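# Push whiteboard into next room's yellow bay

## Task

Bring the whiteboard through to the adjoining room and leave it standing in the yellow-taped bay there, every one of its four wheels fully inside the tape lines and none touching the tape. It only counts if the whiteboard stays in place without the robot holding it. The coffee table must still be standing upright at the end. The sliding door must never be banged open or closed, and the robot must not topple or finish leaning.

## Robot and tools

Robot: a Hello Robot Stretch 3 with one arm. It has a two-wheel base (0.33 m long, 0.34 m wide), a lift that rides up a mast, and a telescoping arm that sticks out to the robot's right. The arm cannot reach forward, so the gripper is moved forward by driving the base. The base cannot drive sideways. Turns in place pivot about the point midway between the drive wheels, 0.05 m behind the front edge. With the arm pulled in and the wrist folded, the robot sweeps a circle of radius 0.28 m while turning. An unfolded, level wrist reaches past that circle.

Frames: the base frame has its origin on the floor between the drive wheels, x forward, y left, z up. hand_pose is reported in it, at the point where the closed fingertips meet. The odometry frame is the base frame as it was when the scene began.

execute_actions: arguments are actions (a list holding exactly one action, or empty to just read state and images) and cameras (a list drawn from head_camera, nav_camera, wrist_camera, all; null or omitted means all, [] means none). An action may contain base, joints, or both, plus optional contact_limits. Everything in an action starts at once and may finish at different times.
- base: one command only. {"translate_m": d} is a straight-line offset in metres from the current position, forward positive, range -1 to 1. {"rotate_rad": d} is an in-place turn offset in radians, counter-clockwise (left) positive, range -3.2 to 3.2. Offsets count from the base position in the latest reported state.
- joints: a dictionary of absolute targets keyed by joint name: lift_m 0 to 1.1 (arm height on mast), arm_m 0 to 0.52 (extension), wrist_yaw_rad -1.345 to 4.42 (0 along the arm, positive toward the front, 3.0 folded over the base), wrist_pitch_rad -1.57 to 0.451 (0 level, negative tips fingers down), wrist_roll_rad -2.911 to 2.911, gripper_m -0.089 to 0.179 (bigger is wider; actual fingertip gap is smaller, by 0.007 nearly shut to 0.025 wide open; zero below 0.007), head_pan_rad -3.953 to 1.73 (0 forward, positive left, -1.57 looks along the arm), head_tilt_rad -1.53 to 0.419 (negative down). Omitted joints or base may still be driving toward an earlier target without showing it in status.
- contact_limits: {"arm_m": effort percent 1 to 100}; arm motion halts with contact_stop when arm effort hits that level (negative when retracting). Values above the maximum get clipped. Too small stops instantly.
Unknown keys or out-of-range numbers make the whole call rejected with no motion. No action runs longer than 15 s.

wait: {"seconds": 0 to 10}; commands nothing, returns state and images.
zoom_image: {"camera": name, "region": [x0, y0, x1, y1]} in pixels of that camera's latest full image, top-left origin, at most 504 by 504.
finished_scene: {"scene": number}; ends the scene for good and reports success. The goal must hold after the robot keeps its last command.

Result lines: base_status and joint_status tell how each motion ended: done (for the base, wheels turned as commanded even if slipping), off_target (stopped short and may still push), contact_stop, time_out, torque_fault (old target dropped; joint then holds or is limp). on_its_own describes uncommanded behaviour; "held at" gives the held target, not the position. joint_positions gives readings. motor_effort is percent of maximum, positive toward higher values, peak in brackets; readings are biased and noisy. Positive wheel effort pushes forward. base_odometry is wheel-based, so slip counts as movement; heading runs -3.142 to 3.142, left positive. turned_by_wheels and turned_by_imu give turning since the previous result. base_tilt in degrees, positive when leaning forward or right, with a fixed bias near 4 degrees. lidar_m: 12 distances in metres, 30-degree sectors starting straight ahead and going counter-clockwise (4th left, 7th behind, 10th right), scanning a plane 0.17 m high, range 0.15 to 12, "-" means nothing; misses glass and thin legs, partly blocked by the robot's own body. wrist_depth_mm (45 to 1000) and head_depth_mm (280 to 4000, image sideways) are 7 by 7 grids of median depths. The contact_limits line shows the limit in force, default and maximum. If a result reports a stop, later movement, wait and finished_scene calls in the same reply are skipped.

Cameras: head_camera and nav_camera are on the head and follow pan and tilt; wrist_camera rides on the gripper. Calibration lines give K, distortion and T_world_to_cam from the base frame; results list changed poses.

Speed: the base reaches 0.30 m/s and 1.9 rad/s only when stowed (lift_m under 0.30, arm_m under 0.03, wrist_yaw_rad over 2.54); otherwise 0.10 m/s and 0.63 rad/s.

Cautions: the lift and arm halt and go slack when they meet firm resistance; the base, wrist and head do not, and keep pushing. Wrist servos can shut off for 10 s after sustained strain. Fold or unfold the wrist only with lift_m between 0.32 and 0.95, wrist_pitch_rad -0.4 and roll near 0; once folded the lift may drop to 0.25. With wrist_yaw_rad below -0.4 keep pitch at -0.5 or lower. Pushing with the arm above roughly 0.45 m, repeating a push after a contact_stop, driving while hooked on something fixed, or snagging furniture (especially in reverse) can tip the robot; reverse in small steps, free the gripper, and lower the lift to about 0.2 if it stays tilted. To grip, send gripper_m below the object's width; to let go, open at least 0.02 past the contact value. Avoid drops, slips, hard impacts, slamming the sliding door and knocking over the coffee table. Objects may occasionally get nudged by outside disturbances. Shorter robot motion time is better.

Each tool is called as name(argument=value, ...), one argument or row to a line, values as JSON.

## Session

execute_actions(
  actions=[],
)

Scene clock: 0.00 s.
base_odometry: x=+0.000 y=+0.000 heading=+0.000 (m, m, rad; odometry frame)
turned_by_wheels: +0.000 (rad since the last result)
turned_by_imu: +0.000 (rad since the last result)
base_tilt: forward=+1.1 right=+0.3 (deg)
lidar_m: 0.71 0.71 0.81 1.21 1.21 1.39 1.38 3.06 1.33 1.52 1.47 0.83
head_depth_mm: 781 777 773 769 766 765 761 / 753 749 746 746 741 736 735 / 728 726 724 719 717 713 713 / 705 702 699 697 695 690 688 / 684 681 678 675 675 671 668 / 662 660 658 656 654 653 648 / 643 642 639 636 634 632 630
base_status: not commanded
joint_positions: lift_m=+0.377 arm_m=+0.000 wrist_yaw_rad=+2.992 wrist_pitch_rad=-0.446 wrist_roll_rad=+0.011 gripper_m=+0.037 head_pan_rad=-0.001 head_tilt_rad=-0.019
joint_status: not commanded
motor_effort: left_wheel=+0 right_wheel=+0 lift_m=+29 arm_m=+0 wrist_yaw_rad=+0 wrist_pitch_rad=+7 wrist_roll_rad=+0 gripper_m=+0 head_pan_rad=+0 head_tilt_rad=+1 (%)
hand_pose: x=+0.0116 y=+0.0736 z=+0.3834 quat_wxyz=(+0.208, +0.703, +0.103, +0.672) (m; base frame)
wrist_depth_mm: 981 - - - - 850 650 / - - - - - 874 677 / - - - - - 900 693 / 819 822 819 813 821 843 703 / 685 692 - 690 716 680 679 / 592 586 - 598 - 610 605 / 520 534 - - 524 527 530
pictures: head_camera (sideways: a quarter turn clockwise sets it upright), nav_camera (sideways: a quarter turn counterclockwise sets it upright), wrist_camera
camera_calibration (this result's frames):
head_camera: T_world_to_cam=[[0.0269454, -0.0505716, -0.998357, 1.31741], [0.0213235, 0.998521, -0.0500044, 0.0677481], [0.999409, -0.0199411, 0.027984, -0.0846227], [0, 0, 0, 1]] pos_world=[0.0476298, -0.0027116, 1.321]
nav_camera: T_world_to_cam=[[0.0429354, 0.0395348, 0.998295, -1.25778], [0.0164974, -0.999109, 0.0388575, 0.00328813], [0.998942, 0.0148009, -0.0435494, 0.00183141], [0, 0, 0, 1]] pos_world=[0.0521197, 0.0529843, 1.25559]
wrist_camera: T_world_to_cam=[[0.992906, -0.118894, 0.0011038, 0.002997], [-0.0720412, -0.608961, -0.789922, 0.378471], [0.0945895, 0.784239, -0.613206, 0.339474], [0, 0, 0, 1]] pos_world=[-0.00782095, -0.0353986, 0.507127]
Images, in order (width x height): head_camera 896x504, nav_camera 672x504, wrist_camera 644x364.

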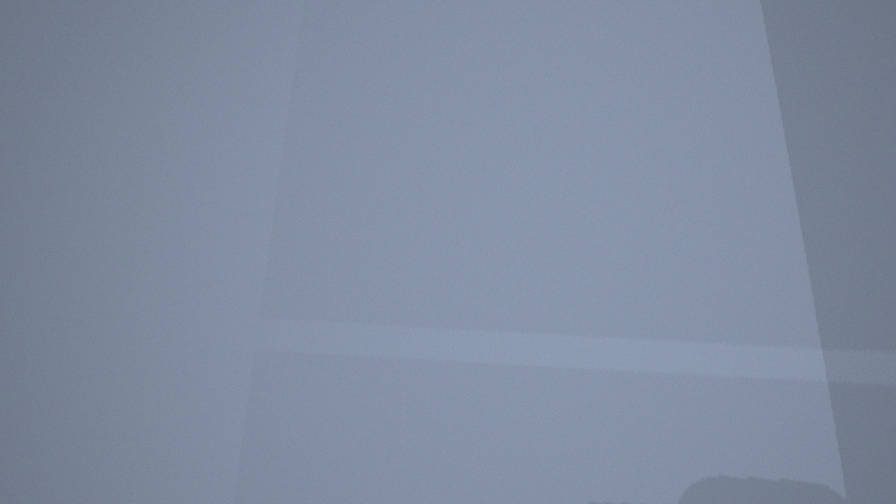

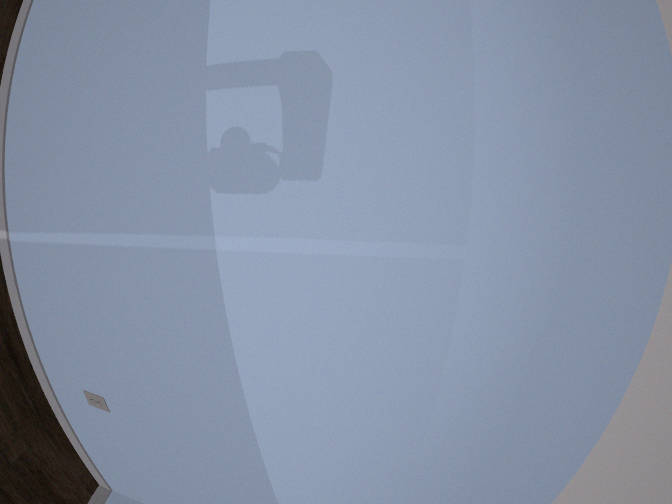

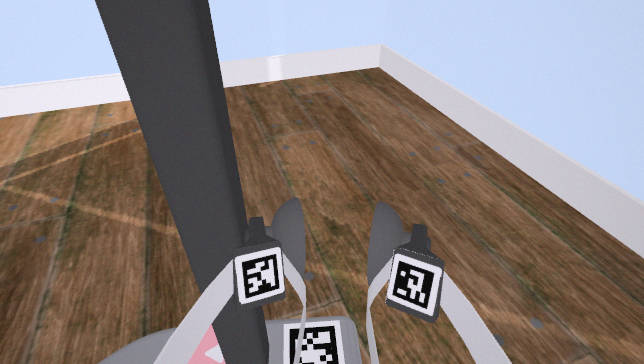

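execute_actions(
  actions=[
    {"joints":{"head_pan_rad":-2.0,"head_tilt_rad":-0.55,"lift_m":0.29}},
  ],
  cameras=["head_camera","nav_camera"],
)

execute_actions(
  actions=[
    {"joints":{"head_pan_rad":-3.2,"head_tilt_rad":-0.55}},
  ],
  cameras=["head_camera","nav_camera"],
)

Scene clock: 7.23 s.
base_odometry: x=+0.000 y=+0.000 heading=+0.000 (m, m, rad; odometry frame)
turned_by_wheels: +0.000 (rad since the last result)
turned_by_imu: -0.001 (rad since the last result)
base_tilt: forward=+1.1 right=+0.2 (deg)
lidar_m: 0.71 0.71 0.81 1.21 1.21 1.39 1.39 3.05 1.33 1.51 1.48 0.83
head_depth_mm: 1080 1149 1219 2479 2111 1664 1387 / 1954 2082 1305 2465 1894 1667 1374 / 1802 1982 2219 2459 2080 1610 1367 / 1686 1835 2005 2230 2062 1640 1362 / 1561 1706 1835 2016 2047 1631 1348 / 1465 1571 1703 1854 1954 1619 1346 / 1375 1471 1585 1729 1839 1618 1337
base_status: not commanded
joint_positions: lift_m=+0.290 arm_m=+0.000 wrist_yaw_rad=+2.992 wrist_pitch_rad=-0.446 wrist_roll_rad=+0.011 gripper_m=+0.037 head_pan_rad=-1.993 head_tilt_rad=-0.543
joint_status: all done
motor_effort: left_wheel=+0(0) right_wheel=+0(1) lift_m=+20(23) arm_m=+0(0) wrist_yaw_rad=+1(0) wrist_pitch_rad=+7(7) wrist_roll_rad=+0(0) gripper_m=+1(0) head_pan_rad=-3(32) head_tilt_rad=-2(21) (%)
hand_pose: x=+0.0116 y=+0.0736 z=+0.2968 quat_wxyz=(+0.208, +0.703, +0.104, +0.672) (m; base frame)
wrist_depth_mm: - - - - - 844 663 / - - - - - 868 669 / 831 839 851 848 861 808 681 / 671 685 685 691 689 679 673 / 573 567 - 574 600 578 578 / 495 503 - - - 496 498 / - - - - 434 434 438
pictures: head_camera (sideways: a quarter turn clockwise sets it upright), nav_camera (sideways: a quarter turn counterclockwise sets it upright)
camera_calibration (this result's frames):
head_camera: T_world_to_cam=[[0.148922, 0.455136, -0.87788, 1.15917], [0.913945, -0.402292, -0.0535285, 0.0668549], [-0.377527, -0.794363, -0.475879, 0.579595], [0, 0, 0, 1]] pos_world=[-0.0149141, -0.0402756, 1.29701]
nav_camera: T_world_to_cam=[[-0.183705, -0.505816, 0.842854, -1.05339], [-0.925578, 0.377734, 0.0249518, 0.0271607], [-0.330996, -0.775543, -0.537564, 0.652893], [0, 0, 0, 1]] pos_world=[0.0477311, -0.0367346, 1.23815]
Images, in order (width x height): head_camera 896x504, nav_camera 672x504.

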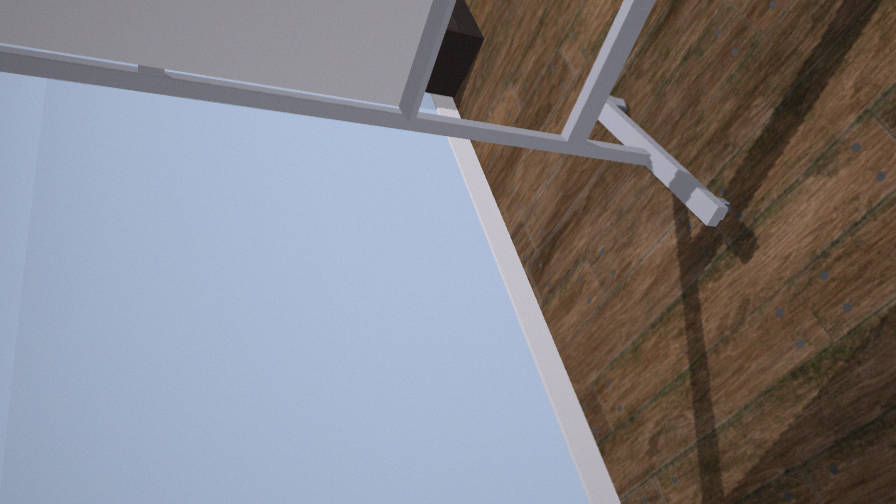

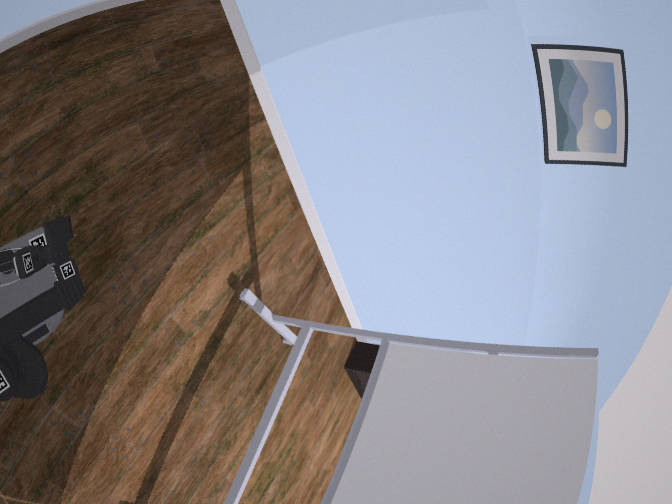

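Scene clock: 8.40 s.
base_odometry: x=+0.000 y=+0.000 heading=+0.000 (m, m, rad; odometry frame)
turned_by_wheels: +0.000 (rad since the last result)
turned_by_imu: +0.000 (rad since the last result)
base_tilt: forward=+1.1 right=+0.2 (deg)
lidar_m: 0.71 0.71 0.81 1.21 1.21 1.39 1.38 3.05 1.33 1.51 1.47 0.83
head_depth_mm: 1742 1796 1849 1907 1932 1676 1376 / 2150 2185 2201 2283 2093 1660 1373 / 2608 2707 2851 2687 2082 1654 1368 / 2729 2910 3285 2627 1994 1600 1359 / 1140 1226 1342 2599 1843 1626 1353 / 1084 1168 1257 2562 1895 1614 1345 / 1028 1106 1195 2435 1987 1596 1343
base_status: not commanded
joint_positions: lift_m=+0.290 arm_m=+0.000 wrist_yaw_rad=+2.992 wrist_pitch_rad=-0.446 wrist_roll_rad=+0.011 gripper_m=+0.037 head_pan_rad=-3.193 head_tilt_rad=-0.543
joint_status: all done
motor_effort: left_wheel=+0(0) right_wheel=-1(0) lift_m=+20(20) arm_m=+0(0) wrist_yaw_rad=+0(0) wrist_pitch_rad=+6(7) wrist_roll_rad=+0(0) gripper_m=-1(0) head_pan_rad=-2(28) head_tilt_rad=-2(5) (%)
hand_pose: x=+0.0116 y=+0.0736 z=+0.2968 quat_wxyz=(+0.208, +0.703, +0.104, +0.672) (m; base frame)
wrist_depth_mm: 989 - - - - 848 655 / - - - - - 874 666 / 832 835 843 849 854 817 685 / 682 680 678 691 687 686 653 / 570 567 - 584 598 582 576 / 492 502 - - - 500 500 / - - - - 439 438 442
pictures: head_camera (sideways: a quarter turn clockwise sets it upright), nav_camera (sideways: a quarter turn counterclockwise sets it upright)
camera_calibration (this result's frames):
head_camera: T_world_to_cam=[[0.478295, 0.0261166, -0.877811, 1.15707], [-0.0437656, -0.997607, -0.0535274, 0.0726955], [-0.877108, 0.0640198, -0.476007, 0.582809], [0, 0, 0, 1]] pos_world=[-0.0390523, 0.00499158, 1.297]
nav_camera: T_world_to_cam=[[-0.538129, -0.0120616, 0.842776, -1.05113], [0.0166658, 0.99955, 0.0249468, 0.0214195], [-0.842697, 0.0274702, -0.537686, 0.656174], [0, 0, 0, 1]] pos_world=[-0.0130432, -0.0521134, 1.23815]
Images, in order (width x height): head_camera 896x504, nav_camera 672x504.

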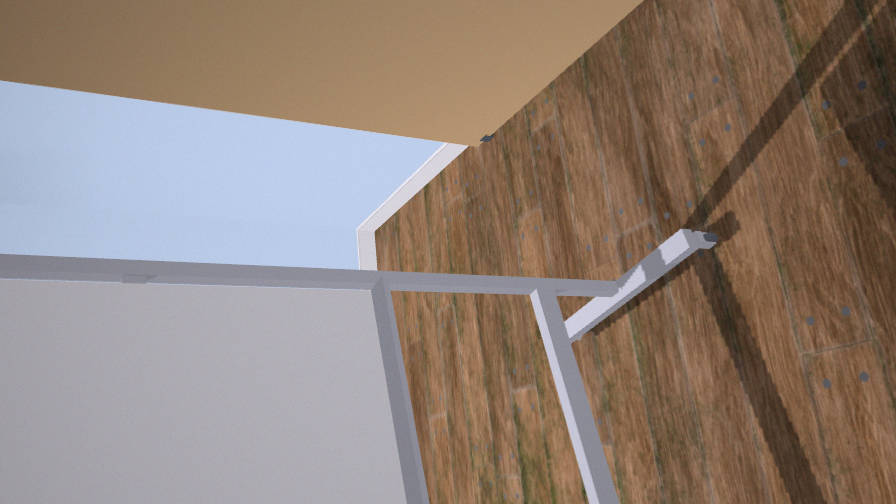

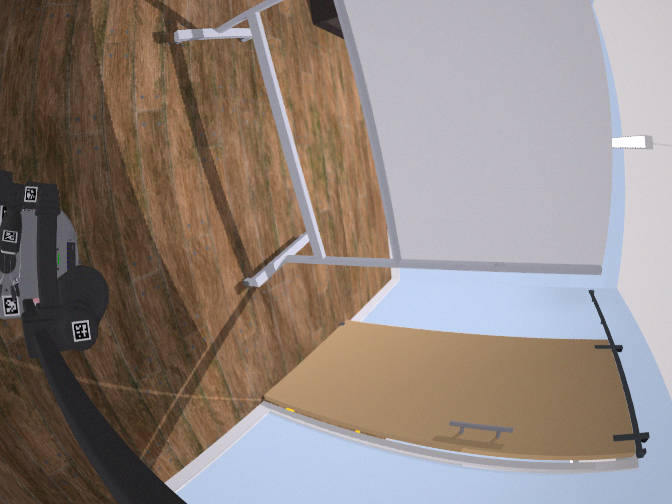

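execute_actions(
  actions=[
    {"base":{"rotate_rad":2.53},"joints":{"head_pan_rad":0.0,"head_tilt_rad":-0.7}},
  ],
  cameras=[],
)

execute_actions(
  actions=[
    {"base":{"translate_m":0.98}},
  ],
  cameras=[],
)

execute_actions(
  actions=[
    {"base":{"rotate_rad":0.93},"joints":{"head_pan_rad":-0.4,"head_tilt_rad":-0.75}},
  ],
  cameras=["head_camera","nav_camera"],
)

Scene clock: 72.47 s.
base_odometry: x=+0.000 y=+0.000 heading=+2.530 (m, m, rad; odometry frame)
turned_by_wheels: +2.530 (rad since the last result)
turned_by_imu: +2.493 (rad since the last result)
base_tilt: forward=+1.1 right=+0.2 (deg)
lidar_m: 1.33 1.38 3.05 1.33 1.53 1.51 0.88 0.71 0.71 0.78 1.21 1.21
head_depth_mm: 1088 1180 1277 1395 1545 1475 1261 / 1158 1260 1378 1512 1647 1469 1263 / 1243 1354 1491 1644 1731 1466 1251 / 1309 1453 1593 1814 1745 1452 1251 / 1362 1517 1706 1930 1726 1447 1242 / 1486 1658 1885 2066 1722 1434 1233 / 1629 1854 2124 2110 1705 1433 1230
base_status: done
joint_positions: lift_m=+0.290 arm_m=+0.000 wrist_yaw_rad=+2.992 wrist_pitch_rad=-0.446 wrist_roll_rad=+0.011 gripper_m=+0.037 head_pan_rad=-0.007 head_tilt_rad=-0.692
joint_status: all done
motor_effort: left_wheel=-3(10) right_wheel=+2(8) lift_m=+19(19) arm_m=+0(0) wrist_yaw_rad=-1(0) wrist_pitch_rad=+6(7) wrist_roll_rad=+0(0) gripper_m=+0(1) head_pan_rad=+3(34) head_tilt_rad=-3(12) (%)
hand_pose: x=+0.0116 y=+0.0736 z=+0.2968 quat_wxyz=(+0.208, +0.703, +0.104, +0.672) (m; base frame)
wrist_depth_mm: - - - - - - - / - - - - - - - / 842 829 864 853 848 863 855 / 676 682 682 680 691 691 683 / 568 578 - 577 593 581 578 / 490 506 - - - 499 498 / - - - - 436 436 441
pictures: none
No camera images: the call's "cameras" was empty. Leave "cameras" out to get every camera's image.

Scene clock: 77.43 s.
base_odometry: x=-0.802 y=+0.563 heading=+2.530 (m, m, rad; odometry frame)
turned_by_wheels: +0.000 (rad since the last result)
turned_by_imu: +0.003 (rad since the last result)
base_tilt: forward=+1.1 right=+0.2 (deg)
lidar_m: 0.50 0.68 0.79 0.78 2.29 2.27 1.64 1.34 1.10 0.56 0.45 0.45
head_depth_mm: 382 413 448 491 543 604 683 / 408 443 484 533 594 669 769 / 431 474 525 582 656 751 878 / 455 501 556 626 713 839 1013 / 445 494 555 635 750 900 1103 / 475 529 603 697 824 1010 1205 / 486 515 680 803 979 1253 1230
base_status: done
joint_positions: lift_m=+0.290 arm_m=+0.000 wrist_yaw_rad=+2.992 wrist_pitch_rad=-0.446 wrist_roll_rad=+0.011 gripper_m=+0.037 head_pan_rad=-0.007 head_tilt_rad=-0.692
joint_status: not commanded
motor_effort: left_wheel=-3(6) right_wheel=+2(7) lift_m=+20(19) arm_m=-1(0) wrist_yaw_rad=+1(0) wrist_pitch_rad=+7(7) wrist_roll_rad=+0(0) gripper_m=+1(0) head_pan_rad=+3(2) head_tilt_rad=-3(3) (%)
hand_pose: x=+0.0116 y=+0.0736 z=+0.2968 quat_wxyz=(+0.208, +0.703, +0.104, +0.672) (m; base frame)
wrist_depth_mm: - - - - - - - / - - - - - - - / 837 829 843 811 861 851 855 / 672 687 686 692 684 685 696 / 566 569 - 576 594 580 576 / 494 501 - - - 504 505 / - - - - 440 436 439
pictures: none
No camera images: the call's "cameras" was empty. Leave "cameras" out to get every camera's image.

Scene clock: 79.37 s.
base_odometry: x=-0.802 y=+0.563 heading=-2.824 (m, m, rad; odometry frame)
turned_by_wheels: +0.930 (rad since the last result)
turned_by_imu: +0.916 (rad since the last result)
base_tilt: forward=+1.1 right=+0.3 (deg)
lidar_m: 2.11 0.78 1.63 2.27 1.80 1.36 1.33 0.61 0.46 0.45 0.47 0.59
head_depth_mm: 561 517 616 661 708 798 891 / 664 704 745 795 848 911 1056 / 801 859 925 998 1085 1187 1200 / 1011 1102 1210 1344 1506 1409 1218 / 1573 1766 2028 1952 1661 1399 1215 / 2096 2349 2527 2000 1641 1391 1210 / 2054 2262 2434 1975 1628 1389 1197
base_status: done
joint_positions: lift_m=+0.290 arm_m=+0.000 wrist_yaw_rad=+2.992 wrist_pitch_rad=-0.446 wrist_roll_rad=+0.011 gripper_m=+0.037 head_pan_rad=-0.393 head_tilt_rad=-0.741
joint_status: all done
motor_effort: left_wheel=-3(12) right_wheel=+2(7) lift_m=+20(20) arm_m=-1(1) wrist_yaw_rad=+0(0) wrist_pitch_rad=+7(7) wrist_roll_rad=+0(0) gripper_m=+0(0) head_pan_rad=-2(21) head_tilt_rad=-3(9) (%)
hand_pose: x=+0.0116 y=+0.0736 z=+0.2968 quat_wxyz=(+0.208, +0.703, +0.104, +0.672) (m; base frame)
wrist_depth_mm: - - - - - - - / - - - - - - - / 841 852 848 862 839 870 860 / 676 670 684 685 686 695 689 / 576 574 - 574 596 572 569 / 493 507 - - - 498 494 / - - - - 437 439 440
pictures: head_camera (sideways: a quarter turn clockwise sets it upright), nav_camera (sideways: a quarter turn counterclockwise sets it upright)
camera_calibration (this result's frames):
head_camera: T_world_to_cam=[[-0.610059, 0.198144, -0.767181, 1.01947], [0.365999, 0.929214, -0.0510475, 0.066954], [0.702761, -0.31193, -0.639396, 0.785742], [0, 0, 0, 1]] pos_world=[0.0452421, -0.0191201, 1.28793]
nav_camera: T_world_to_cam=[[0.654279, -0.228354, 0.720953, -0.899599], [-0.346791, -0.937776, 0.0176892, 0.0330907], [0.672053, -0.261594, -0.692758, 0.848662], [0, 0, 0, 1]] pos_world=[0.029719, 0.047609, 1.2359]
Images, in order (width x height): head_camera 896x504, nav_camera 672x504.

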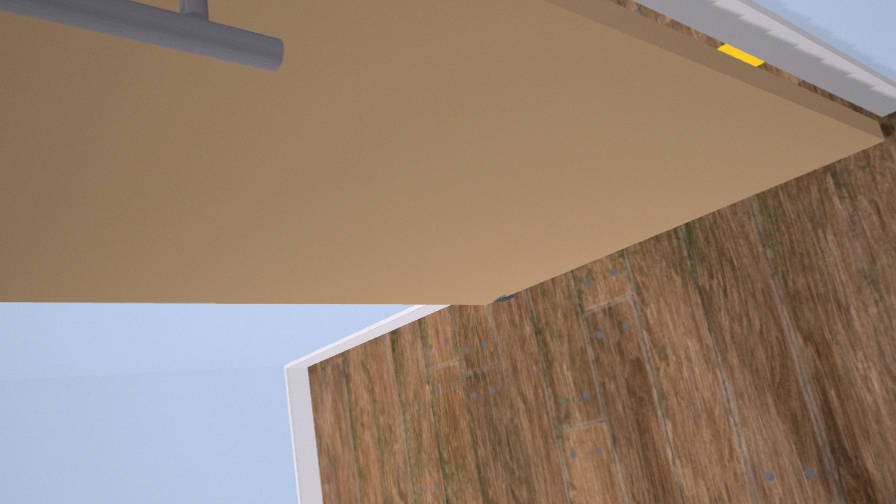

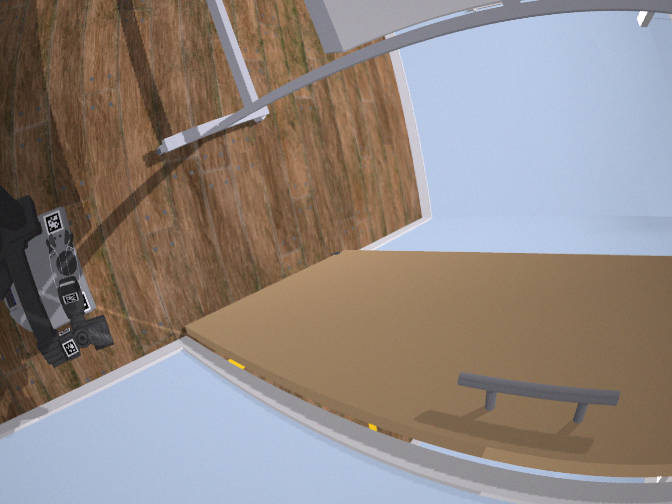

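execute_actions(
  actions=[
    {"joints":{"lift_m":0.35,"wrist_pitch_rad":-0.4,"gripper_m":0.0,"head_pan_rad":-0.7,"head_tilt_rad":-1.1}},
  ],
  cameras=[],
)

execute_actions(
  actions=[
    {"base":{"translate_m":0.08},"joints":{"wrist_yaw_rad":1.2,"arm_m":0.18}},
  ],
)

Scene clock: 117.00 s.
base_odometry: x=-0.802 y=+0.563 heading=-2.824 (m, m, rad; odometry frame)
turned_by_wheels: +0.000 (rad since the last result)
turned_by_imu: -0.001 (rad since the last result)
base_tilt: forward=+1.1 right=+0.3 (deg)
lidar_m: 2.11 0.78 1.63 2.27 1.81 1.37 1.33 0.61 0.46 0.45 0.47 0.59
head_depth_mm: 497 560 640 741 871 1056 1122 / 517 611 729 856 1049 1201 1153 / 552 635 774 967 1260 1228 - / 631 743 899 1134 1321 1216 1147 / 737 892 1130 1434 1333 1217 1114 / 884 1116 1512 1463 1332 1211 1110 / 1109 1529 1643 1467 1320 1200 1107
base_status: not commanded
joint_positions: lift_m=+0.350 arm_m=+0.000 wrist_yaw_rad=+2.992 wrist_pitch_rad=-0.419 wrist_roll_rad=+0.011 gripper_m=+0.000 head_pan_rad=-0.693 head_tilt_rad=-1.086
joint_status: all done
motor_effort: left_wheel=-3(3) right_wheel=+2(2) lift_m=+36(38) arm_m=-1(0) wrist_yaw_rad=+0(1) wrist_pitch_rad=+10(8) wrist_roll_rad=+0(0) gripper_m=-3(96) head_pan_rad=-4(19) head_tilt_rad=-4(18) (%)
hand_pose: x=+0.0122 y=+0.0770 z=+0.3620 quat_wxyz=(+0.199, +0.704, +0.094, +0.675) (m; base frame)
wrist_depth_mm: - - - - - - 809 / - - - - - - - / - - - - - - - / 802 815 800 801 809 824 819 / 667 678 680 - 670 691 682 / 575 573 - - 588 584 563 / 510 516 - - 506 515 511
pictures: none
No camera images: the call's "cameras" was empty. Leave "cameras" out to get every camera's image.

Scene clock: 119.57 s.
base_odometry: x=-0.878 y=+0.538 heading=-2.824 (m, m, rad; odometry frame)
turned_by_wheels: +0.000 (rad since the last result)
turned_by_imu: +0.000 (rad since the last result)
base_tilt: forward=+1.2 right=+0.2 (deg)
lidar_m: 2.14 0.71 1.61 2.27 1.91 1.45 1.41 0.62 0.47 0.45 0.48 0.59
head_depth_mm: 449 543 632 738 867 1017 1146 / 493 560 668 847 1015 1212 1127 / 555 640 753 923 1253 1227 1144 / 637 749 906 1155 1322 1221 1146 / 744 901 1139 1425 1331 1212 1112 / 895 1125 1533 1470 1327 1211 1107 / 1121 1567 1631 1457 1324 1204 1103
base_status: done
joint_positions: lift_m=+0.350 arm_m=+0.180 wrist_yaw_rad=+1.202 wrist_pitch_rad=-0.419 wrist_roll_rad=+0.011 gripper_m=+0.000 head_pan_rad=-0.693 head_tilt_rad=-1.087
joint_status: all done
motor_effort: left_wheel=-3(5) right_wheel=+2(4) lift_m=+36(36) arm_m=+3(3) wrist_yaw_rad=-1(3) wrist_pitch_rad=+10(11) wrist_roll_rad=+0(0) gripper_m=-2(4) head_pan_rad=-3(3) head_tilt_rad=-4(5) (%)
hand_pose: x=+0.1877 y=-0.4056 z=+0.3620 quat_wxyz=(+0.651, +0.514, -0.491, +0.267) (m; base frame)
wrist_depth_mm: - - - 197 163 126 95 / - - - 219 169 130 97 / 998 998 979 243 179 133 99 / 805 787 819 272 200 137 101 / 673 658 667 - 208 141 104 / 574 575 591 - 199 146 106 / 498 502 507 432 274 150 108
pictures: head_camera (sideways: a quarter turn clockwise sets it upright), nav_camera (sideways: a quarter turn counterclockwise sets it upright), wrist_camera
camera_calibration (this result's frames):
head_camera: T_world_to_cam=[[-0.695089, 0.511729, -0.504961, 0.678316], [0.611964, 0.789768, -0.042027, 0.0536887], [0.377296, -0.33823, -0.862118, 1.07735], [0, 0, 0, 1]] pos_world=[0.0321562, -0.0251243, 1.27358]
nav_camera: T_world_to_cam=[[0.713951, -0.541668, 0.443699, -0.538745], [-0.605804, -0.795606, 0.00351713, 0.053126], [0.351105, -0.271306, -0.896169, 1.11508], [0, 0, 0, 1]] pos_world=[0.0253132, 0.0529733, 1.23815]
wrist_camera: T_world_to_cam=[[-0.332007, -0.943275, 0.0019141, -0.314684], [-0.5588, 0.195047, -0.806039, 0.505737], [0.759943, -0.26868, -0.591859, 0.125854], [0, 0, 0, 1]] pos_world=[0.0824868, -0.361662, 0.482734]
Images, in order (width x height): head_camera 896x504, nav_camera 672x504, wrist_camera 644x364.

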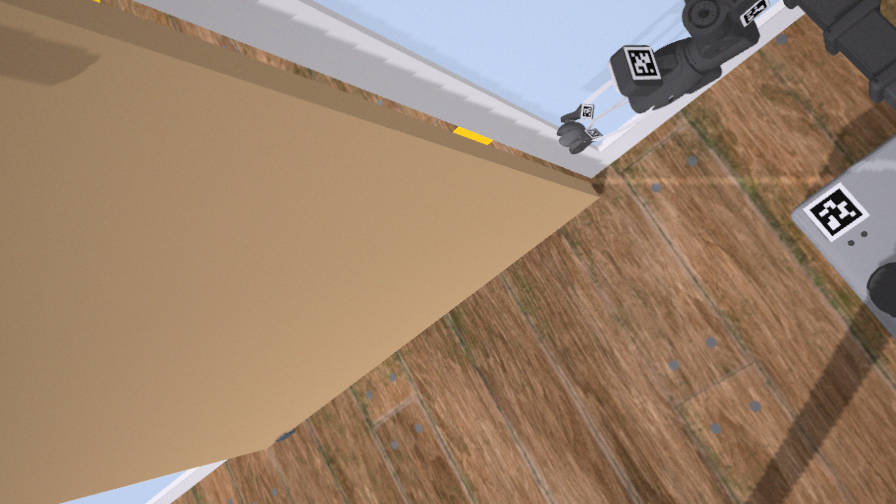

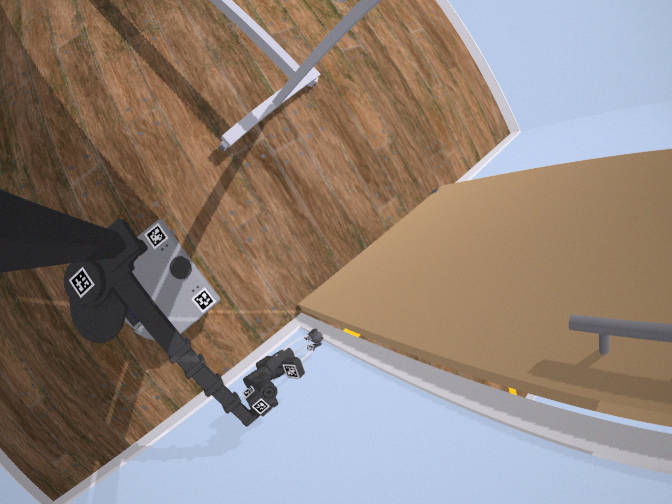

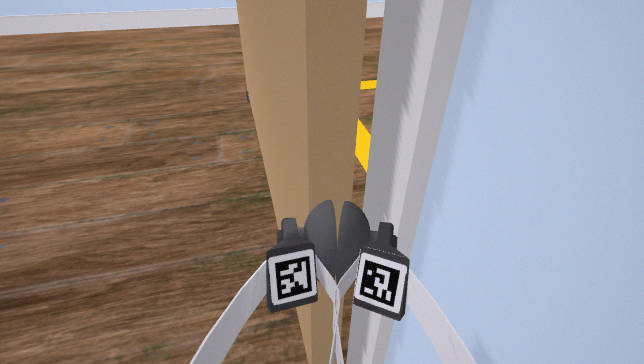

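execute_actions(
  actions=[
    {"base":{"translate_m":0.06},"joints":{"arm_m":0.207}},
  ],
  cameras=["wrist_camera","head_camera"],
)

Scene clock: 132.30 s.
base_odometry: x=-0.935 y=+0.519 heading=-2.824 (m, m, rad; odometry frame)
turned_by_wheels: +0.000 (rad since the last result)
turned_by_imu: -0.001 (rad since the last result)
base_tilt: forward=+1.1 right=+0.3 (deg)
lidar_m: 2.14 0.65 2.32 1.60 1.99 1.50 1.47 0.62 0.47 0.46 0.47 0.60
head_depth_mm: 447 500 594 733 864 1131 1144 / 498 564 649 791 1028 1211 1130 / 559 645 758 921 1203 1222 1142 / 641 754 912 1162 1320 1219 1144 / 747 906 1146 1428 1329 1211 1115 / 899 1136 1546 1472 1330 1208 1106 / 1122 1729 1642 1463 1321 1210 1105
base_status: done
joint_positions: lift_m=+0.350 arm_m=+0.207 wrist_yaw_rad=+1.208 wrist_pitch_rad=-0.419 wrist_roll_rad=+0.011 gripper_m=+0.000 head_pan_rad=-0.693 head_tilt_rad=-1.087
joint_status: all done
motor_effort: left_wheel=-3(5) right_wheel=+2(6) lift_m=+35(36) arm_m=+4(5) wrist_yaw_rad=-7(6) wrist_pitch_rad=+10(10) wrist_roll_rad=+0(0) gripper_m=-5(5) head_pan_rad=-2(3) head_tilt_rad=-4(5) (%)
hand_pose: x=+0.1882 y=-0.4313 z=+0.3620 quat_wxyz=(+0.650, +0.515, -0.489, +0.268) (m; base frame)
wrist_depth_mm: - - - 133 120 85 73 / - - - 147 125 91 74 / - - 945 162 131 98 76 / 792 791 804 182 137 106 78 / 658 670 676 - 135 109 79 / 575 581 580 - 144 112 81 / 507 504 508 288 180 115 83
pictures: head_camera (sideways: a quarter turn clockwise sets it upright), wrist_camera
camera_calibration (this result's frames):
head_camera: T_world_to_cam=[[-0.695087, 0.511772, -0.504919, 0.678261], [0.611994, 0.789745, -0.0420253, 0.0536863], [0.37725, -0.338218, -0.862143, 1.07738], [0, 0, 0, 1]] pos_world=[0.0321541, -0.0251245, 1.27358]
wrist_camera: T_world_to_cam=[[-0.326732, -0.945115, 0.00191105, -0.340579], [-0.55988, 0.191924, -0.806039, 0.509861], [0.761433, -0.264429, -0.591859, 0.120156], [0, 0, 0, 1]] pos_world=[0.0826923, -0.387968, 0.482734]
Images, in order (width x height): head_camera 896x504, wrist_camera 644x364.

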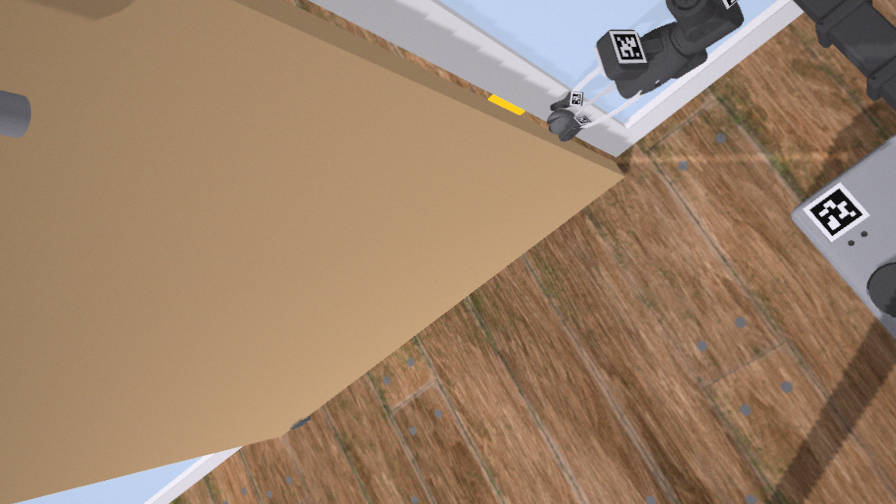

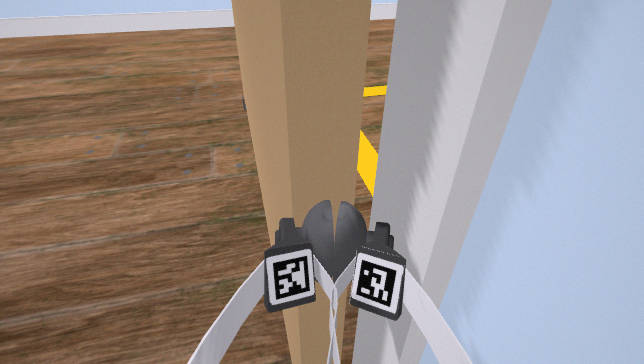

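execute_actions(
  actions=[
    {"base":{"translate_m":0.13},"joints":{"arm_m":0.2}},
  ],
  cameras=["wrist_camera","head_camera"],
)

Scene clock: 139.17 s.
base_odometry: x=-1.059 y=+0.479 heading=-2.824 (m, m, rad; odometry frame)
turned_by_wheels: +0.000 (rad since the last result)
turned_by_imu: -0.024 (rad since the last result)
base_tilt: forward=+1.1 right=+0.3 (deg)
lidar_m: 1.95 0.54 2.32 1.57 2.21 1.65 1.59 0.64 0.47 0.45 0.46 0.59
head_depth_mm: 443 496 578 1484 1334 1122 1148 / 491 556 643 771 1333 1217 1129 / 550 635 748 908 1168 1223 1144 / 626 734 893 1138 1323 1218 1145 / 725 876 1110 1435 1333 1211 1114 / 860 1088 1465 1468 1326 1210 1106 / 1063 1473 1627 1473 1321 1203 1103
base_status: done
joint_positions: lift_m=+0.350 arm_m=+0.200 wrist_yaw_rad=+1.204 wrist_pitch_rad=-0.424 wrist_roll_rad=+0.011 gripper_m=+0.000 head_pan_rad=-0.693 head_tilt_rad=-1.087
joint_status: all done
motor_effort: left_wheel=-3(6) right_wheel=+5(25) lift_m=+30(36) arm_m=+1(3) wrist_yaw_rad=-2(14) wrist_pitch_rad=+12(18) wrist_roll_rad=+0(0) gripper_m=-3(4) head_pan_rad=-3(3) head_tilt_rad=-5(4) (%)
hand_pose: x=+0.1874 y=-0.4251 z=+0.3613 quat_wxyz=(+0.651, +0.516, -0.489, +0.266) (m; base frame)
wrist_depth_mm: - - 743 125 - - - / - - - 138 - - - / - 981 956 153 - - - / 810 811 770 171 815 813 831 / 674 664 676 - 666 676 680 / 572 576 578 - 581 581 582 / 498 503 502 299 508 511 509
pictures: head_camera (sideways: a quarter turn clockwise sets it upright), wrist_camera
camera_calibration (this result's frames):
head_camera: T_world_to_cam=[[-0.695202, 0.511869, -0.504662, 0.677927], [0.611985, 0.789753, -0.0420152, 0.0536732], [0.377051, -0.338054, -0.862294, 1.07758], [0, 0, 0, 1]] pos_world=[0.0321476, -0.0251191, 1.27357]
wrist_camera: T_world_to_cam=[[-0.329919, -0.944008, 0.0017854, -0.333906], [-0.562409, 0.195035, -0.803528, 0.508581], [0.758188, -0.266103, -0.595265, 0.123087], [0, 0, 0, 1]] pos_world=[0.0825452, -0.381647, 0.482524]
Images, in order (width x height): head_camera 896x504, wrist_camera 644x364.

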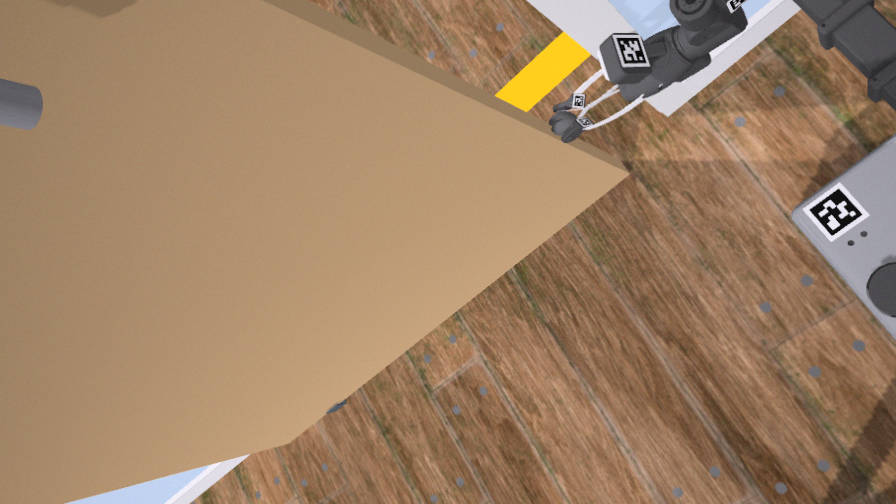

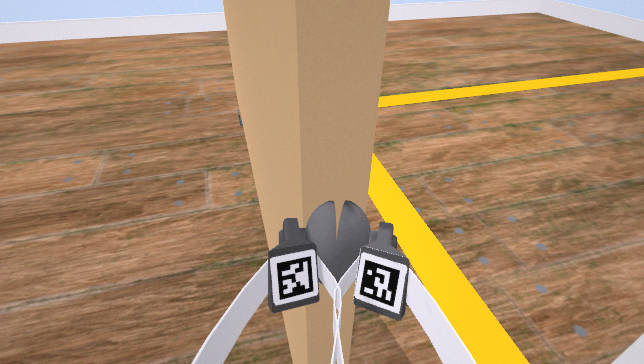

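execute_actions(
  actions=[
    {"base":{"translate_m":0.35}},
  ],
  cameras=["wrist_camera","nav_camera"],
)

Scene clock: 150.07 s.
base_odometry: x=-1.391 y=+0.370 heading=-2.824 (m, m, rad; odometry frame)
turned_by_wheels: +0.000 (rad since the last result)
turned_by_imu: -0.002 (rad since the last result)
base_tilt: forward=+1.1 right=+0.3 (deg)
lidar_m: 1.82 1.90 0.32 1.56 2.35 2.01 1.69 0.65 0.52 2.51 0.46 0.59
head_depth_mm: 450 503 582 1482 1376 1198 1159 / 498 564 652 779 1314 1225 1124 / 558 644 759 921 1187 1226 1147 / 634 746 905 1147 1317 1217 1146 / 735 890 1127 1423 1335 1217 1116 / 870 1099 1477 1473 1333 1208 1108 / 1075 1609 1637 1457 1322 1204 1103
base_status: done
joint_positions: lift_m=+0.350 arm_m=+0.200 wrist_yaw_rad=+1.194 wrist_pitch_rad=-0.423 wrist_roll_rad=+0.011 gripper_m=+0.000 head_pan_rad=-0.693 head_tilt_rad=-1.087
joint_status: not commanded
motor_effort: left_wheel=-4(9) right_wheel=+5(24) lift_m=+30(30) arm_m=+1(1) wrist_yaw_rad=+4(8) wrist_pitch_rad=+12(17) wrist_roll_rad=+0(0) gripper_m=-3(4) head_pan_rad=-2(3) head_tilt_rad=-4(4) (%)
hand_pose: x=+0.1867 y=-0.4273 z=+0.3614 quat_wxyz=(+0.653, +0.513, -0.492, +0.263) (m; base frame)
wrist_depth_mm: - - 624 126 - - - / - - - 137 - - - / 990 997 913 152 - - - / 805 813 769 171 818 813 837 / 666 676 673 - 681 677 683 / 575 577 573 - 602 585 581 / 502 503 497 276 507 508 511
pictures: nav_camera (sideways: a quarter turn counterclockwise sets it upright), wrist_camera
camera_calibration (this result's frames):
nav_camera: T_world_to_cam=[[0.714048, -0.541796, 0.443388, -0.538341], [-0.605836, -0.795582, 0.0035024, 0.0531454], [0.350854, -0.271122, -0.896323, 1.11528], [0, 0, 0, 1]] pos_world=[0.0252983, 0.0529867, 1.23816]
wrist_camera: T_world_to_cam=[[-0.339449, -0.940623, 0.00180193, -0.332951], [-0.559989, 0.200547, -0.803862, 0.510696], [0.755769, -0.273879, -0.594813, 0.120134], [0, 0, 0, 1]] pos_world=[0.0821706, -0.382697, 0.482586]
Images, in order (width x height): nav_camera 672x504, wrist_camera 644x364.

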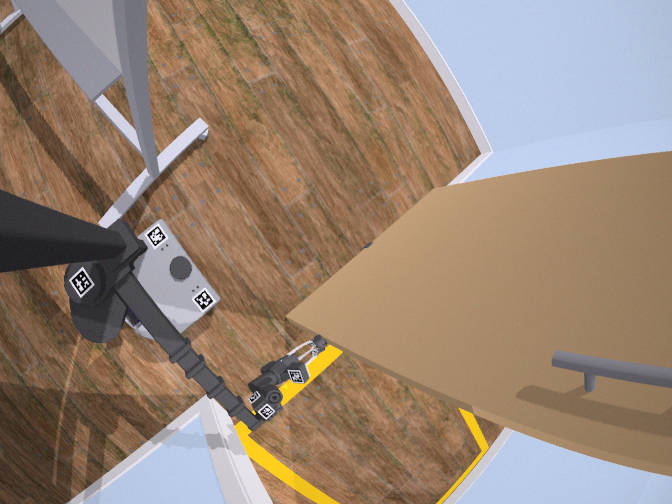

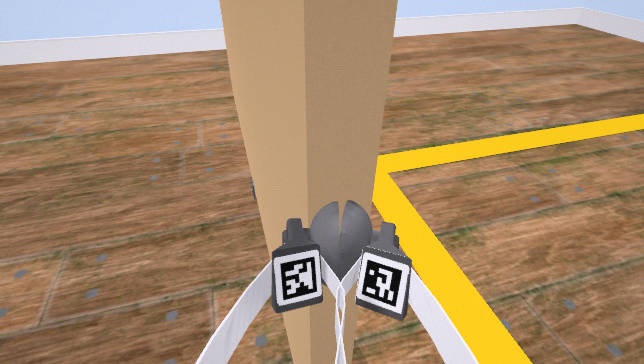

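execute_actions(
  actions=[
    {"base":{"translate_m":0.33},"joints":{"arm_m":0.204,"head_pan_rad":-1.5,"head_tilt_rad":-0.8}},
  ],
)

Scene clock: 160.37 s.
base_odometry: x=-1.705 y=+0.267 heading=-2.825 (m, m, rad; odometry frame)
turned_by_wheels: +0.000 (rad since the last result)
turned_by_imu: -0.004 (rad since the last result)
base_tilt: forward=+1.1 right=+0.2 (deg)
lidar_m: 1.49 1.56 2.03 2.25 0.38 2.35 1.73 0.74 0.83 2.51 0.47 0.60
head_depth_mm: 2169 2425 2430 1938 1610 1377 1210 / 2186 2467 2384 1914 1592 1374 1194 / 2211 2476 2360 1896 1589 1388 1169 / 2227 2519 2345 1891 1584 1358 1151 / 2268 2552 2325 1878 1574 1368 1162 / 2286 2574 2309 1855 1565 1339 1129 / 2299 2624 2278 584 672 831 1118
base_status: done
joint_positions: lift_m=+0.350 arm_m=+0.204 wrist_yaw_rad=+1.191 wrist_pitch_rad=-0.423 wrist_roll_rad=+0.011 gripper_m=+0.000 head_pan_rad=-1.493 head_tilt_rad=-0.804
joint_status: all done
motor_effort: left_wheel=-6(8) right_wheel=+8(25) lift_m=+30(30) arm_m=+2(7) wrist_yaw_rad=+6(8) wrist_pitch_rad=+12(17) wrist_roll_rad=+0(0) gripper_m=-4(4) head_pan_rad=-3(30) head_tilt_rad=+1(14) (%)
hand_pose: x=+0.1864 y=-0.4317 z=+0.3613 quat_wxyz=(+0.653, +0.512, -0.492, +0.262) (m; base frame)
wrist_depth_mm: - - 591 125 270 - - / - - - 137 296 - - / 992 994 916 152 335 - - / 800 799 775 170 377 810 807 / 658 671 668 - 635 664 681 / 566 574 574 - 583 580 581 / 502 502 500 278 511 513 507
pictures: head_camera (sideways: a quarter turn clockwise sets it upright), nav_camera (sideways: a quarter turn counterclockwise sets it upright), wrist_camera
camera_calibration (this result's frames):
head_camera: T_world_to_cam=[[-0.103764, 0.680417, -0.725441, 0.961978], [0.993895, 0.0984385, -0.0498338, 0.0615394], [0.0375036, -0.726183, -0.686478, 0.851041], [0, 0, 0, 1]] pos_world=[0.00673812, -0.042593, 1.28515]
nav_camera: T_world_to_cam=[[0.0966629, -0.730527, 0.676007, -0.837627], [-0.992979, -0.117307, 0.0152192, 0.0402495], [0.0681823, -0.672732, -0.736738, 0.909544], [0, 0, 0, 1]] pos_world=[0.0589195, 0.00469174, 1.23572]
wrist_camera: T_world_to_cam=[[-0.342158, -0.939641, 0.00178959, -0.336279], [-0.559707, 0.202279, -0.803624, 0.511966], [0.754756, -0.275968, -0.595135, 0.118491], [0, 0, 0, 1]] pos_world=[0.0820587, -0.386842, 0.482548]
Images, in order (width x height): head_camera 896x504, nav_camera 672x504, wrist_camera 644x364.

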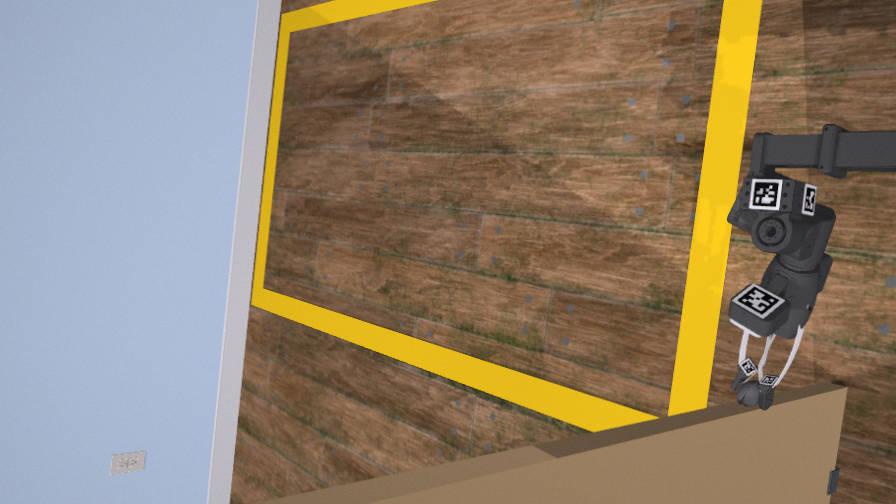

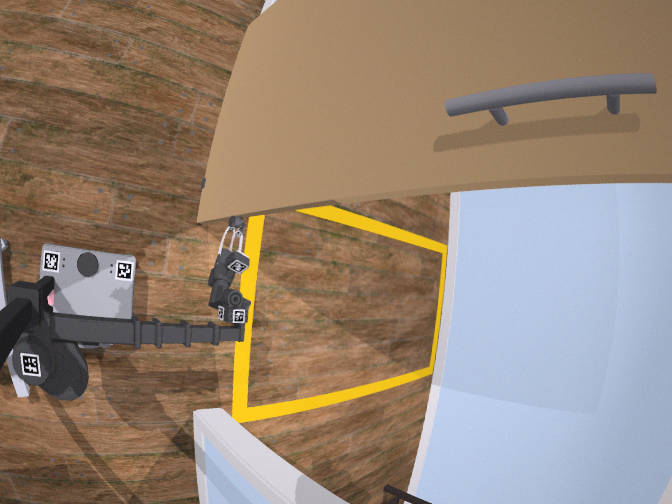

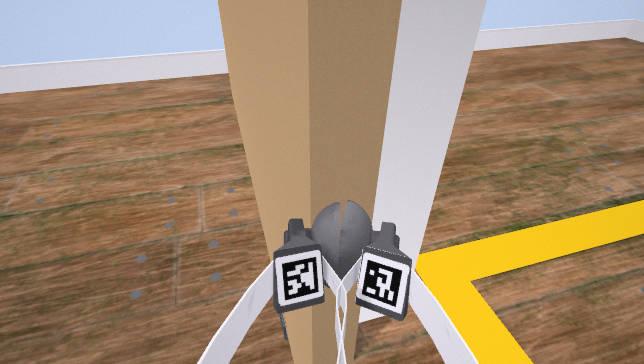

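execute_actions(
  actions=[
    {"base":{"translate_m":-0.05},"joints":{"arm_m":0.0,"wrist_yaw_rad":2.9,"lift_m":0.325,"head_pan_rad":1.3,"head_tilt_rad":-0.7}},
  ],
  cameras=["nav_camera"],
)

execute_actions(
  actions=[
    {"joints":{"lift_m":0.293}},
  ],
  cameras=[],
)

execute_actions(
  actions=[
    {"base":{"translate_m":-0.95},"joints":{"head_pan_rad":0.6,"head_tilt_rad":-0.9}},
  ],
  cameras=["nav_camera","head_camera"],
)

Scene clock: 222.03 s.
base_odometry: x=-1.657 y=+0.282 heading=-2.825 (m, m, rad; odometry frame)
turned_by_wheels: +0.000 (rad since the last result)
turned_by_imu: -0.001 (rad since the last result)
base_tilt: forward=+1.1 right=+0.2 (deg)
lidar_m: 1.54 1.61 2.05 1.62 1.61 2.29 1.73 0.70 0.75 2.51 0.49 0.60
head_depth_mm: 2135 2337 2527 2177 1745 1460 1255 / 2073 2311 2501 2160 1748 1453 1253 / 1987 2259 2449 2130 1736 1447 1247 / 1962 2130 2411 2129 1730 1444 1239 / 1978 2165 2428 2116 1712 1430 1234 / 1925 2139 2394 2092 1689 1427 1229 / 1875 2085 2326 2066 1682 1418 1221
base_status: done
joint_positions: lift_m=+0.325 arm_m=+0.000 wrist_yaw_rad=+2.898 wrist_pitch_rad=-0.420 wrist_roll_rad=+0.011 gripper_m=+0.000 head_pan_rad=+1.293 head_tilt_rad=-0.705
joint_status: all done
motor_effort: left_wheel=-1(10) right_wheel=+0(6) lift_m=+20(25) arm_m=-2(3) wrist_yaw_rad=+2(12) wrist_pitch_rad=+10(12) wrist_roll_rad=+0(0) gripper_m=-4(4) head_pan_rad=+2(30) head_tilt_rad=+1(8) (%)
hand_pose: x=+0.0329 y=+0.0722 z=+0.3377 quat_wxyz=(+0.231, +0.708, +0.061, +0.665) (m; base frame)
wrist_depth_mm: - - - - - - - / - - - - - - - / 978 - 974 973 962 985 - / 756 - 776 782 774 786 784 / 634 565 519 - 638 643 643 / 447 513 566 - 567 558 558 / 480 - - 477 482 483 485
pictures: nav_camera (sideways: a quarter turn counterclockwise sets it upright)
camera_calibration (this result's frames):
nav_camera: T_world_to_cam=[[0.144528, 0.650652, 0.745495, -0.928476], [0.97118, -0.237584, 0.0190773, 0.023243], [0.18953, 0.721253, -0.666238, 0.817111], [0, 0, 0, 1]] pos_world=[-0.0432499, 0.0202938, 1.23612]
Images, in order (width x height): nav_camera 672x504.

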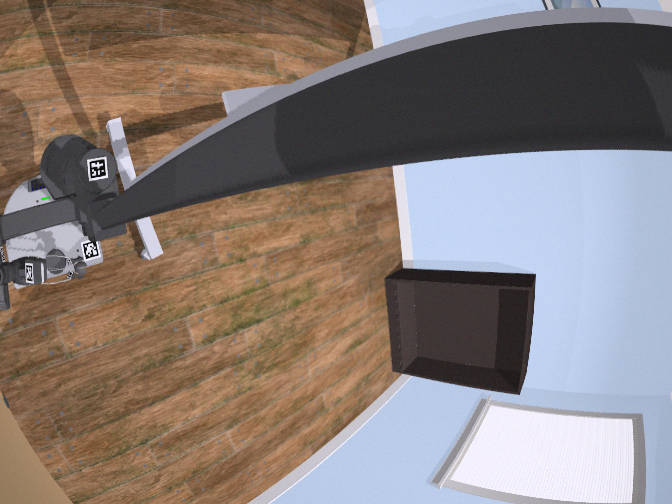

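Scene clock: 223.10 s.
base_odometry: x=-1.657 y=+0.282 heading=-2.825 (m, m, rad; odometry frame)
turned_by_wheels: +0.000 (rad since the last result)
turned_by_imu: +0.000 (rad since the last result)
base_tilt: forward=+1.1 right=+0.3 (deg)
lidar_m: 1.54 1.61 2.05 1.61 1.61 2.29 1.73 0.70 0.75 2.51 0.49 0.60
head_depth_mm: 2124 2337 2523 2181 1755 1467 1258 / 2079 2325 2502 2165 1746 1459 1247 / 1990 2252 2459 2147 1725 1447 1243 / 1970 2152 2394 2134 1728 1439 1239 / 1971 2172 2444 2109 1701 1434 1234 / 1929 2132 2387 2083 1696 1425 1223 / 1884 2074 2330 2071 1681 1415 1212
base_status: not commanded
joint_positions: lift_m=+0.293 arm_m=+0.000 wrist_yaw_rad=+2.898 wrist_pitch_rad=-0.419 wrist_roll_rad=+0.011 gripper_m=+0.000 head_pan_rad=+1.293 head_tilt_rad=-0.705
joint_status: all done
motor_effort: left_wheel=-1(0) right_wheel=+0(0) lift_m=+20(20) arm_m=-2(3) wrist_yaw_rad=+2(0) wrist_pitch_rad=+10(10) wrist_roll_rad=+0(0) gripper_m=-3(4) head_pan_rad=+2(3) head_tilt_rad=+2(1) (%)
hand_pose: x=+0.0329 y=+0.0723 z=+0.3057 quat_wxyz=(+0.231, +0.708, +0.061, +0.665) (m; base frame)
wrist_depth_mm: - - - - - - - / - - - - - - - / 897 - 899 902 912 917 909 / 701 - 714 726 730 732 732 / 584 451 512 - 603 610 605 / 476 513 - - 528 514 520 / 466 - - 453 446 454 450
pictures: none
No camera images: the call's "cameras" was empty. Leave "cameras" out to get every camera's image.

Scene clock: 227.97 s.
base_odometry: x=-0.755 y=+0.578 heading=-2.825 (m, m, rad; odometry frame)
turned_by_wheels: +0.000 (rad since the last result)
turned_by_imu: -0.005 (rad since the last result)
base_tilt: forward=+1.1 right=+0.2 (deg)
lidar_m: 1.65 0.83 1.64 2.26 1.79 1.32 1.27 0.64 0.47 0.46 0.48 1.28
head_depth_mm: 2302 2463 2114 1774 1515 1325 1169 / 725 836 1997 1742 1498 1314 1169 / 749 849 1922 1623 1434 1303 1156 / 782 889 1961 1685 1488 1281 1157 / 817 937 2053 1640 1477 1299 1150 / 855 966 2033 1640 1465 1289 1140 / 896 1018 2017 1690 1462 1283 1138
base_status: done
joint_positions: lift_m=+0.293 arm_m=+0.000 wrist_yaw_rad=+2.898 wrist_pitch_rad=-0.419 wrist_roll_rad=+0.011 gripper_m=+0.000 head_pan_rad=+0.607 head_tilt_rad=-0.890
joint_status: all done
motor_effort: left_wheel=+0(9) right_wheel=+0(5) lift_m=+20(20) arm_m=-2(3) wrist_yaw_rad=+2(1) wrist_pitch_rad=+10(10) wrist_roll_rad=+0(0) gripper_m=-3(4) head_pan_rad=-2(29) head_tilt_rad=-4(17) (%)
hand_pose: x=+0.0328 y=+0.0723 z=+0.3058 quat_wxyz=(+0.231, +0.708, +0.061, +0.665) (m; base frame)
wrist_depth_mm: - - - - - - - / - - - - - - - / 883 - 888 894 910 904 911 / 700 - 720 708 724 730 737 / 591 579 594 - 603 610 586 / 504 512 - - 529 515 518 / 462 - - 449 450 450 451
pictures: head_camera (sideways: a quarter turn clockwise sets it upright), nav_camera (sideways: a quarter turn counterclockwise sets it upright)
camera_calibration (this result's frames):
head_camera: T_world_to_cam=[[-0.583872, -0.467087, -0.664021, 0.884866], [-0.590212, 0.805828, -0.0478647, 0.0686336], [0.557443, 0.363966, -0.746181, 0.925516], [0, 0, 0, 1]] pos_world=[0.0412344, 0.0211459, 1.28146]
nav_camera: T_world_to_cam=[[0.627087, 0.483739, 0.610539, -0.755558], [0.603547, -0.797241, 0.0117609, 0.0350145], [0.492436, 0.361114, -0.791899, 0.978684], [0, 0, 0, 1]] pos_world=[-0.0292714, 0.0399919, 1.2359]
Images, in order (width x height): head_camera 896x504, nav_camera 672x504.

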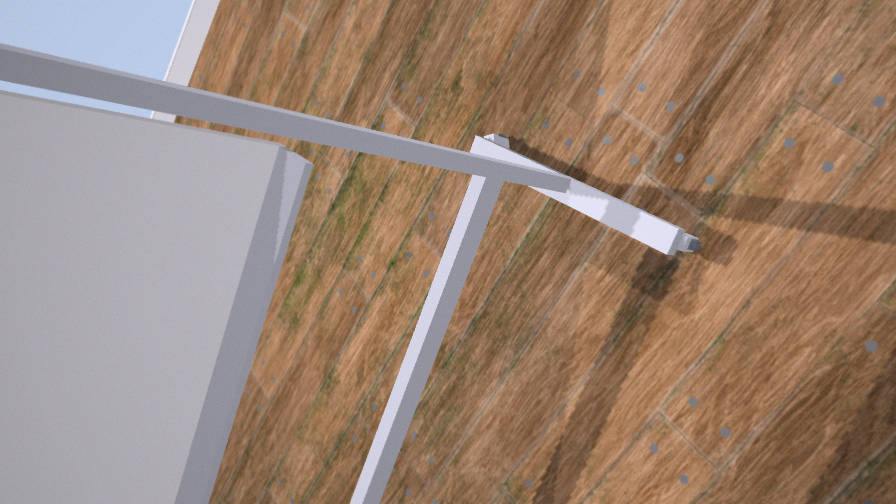

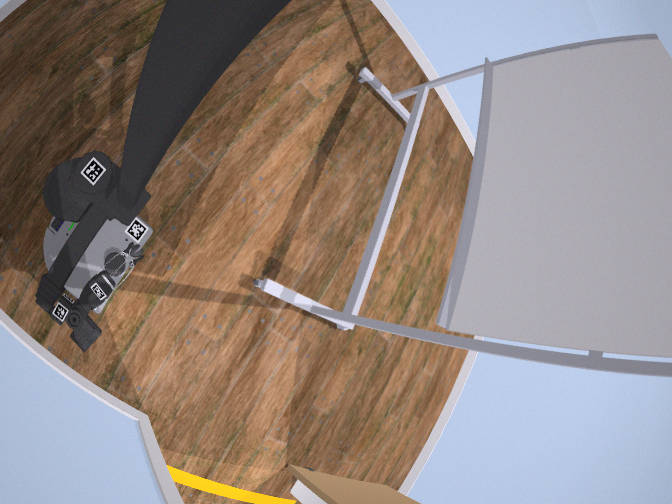

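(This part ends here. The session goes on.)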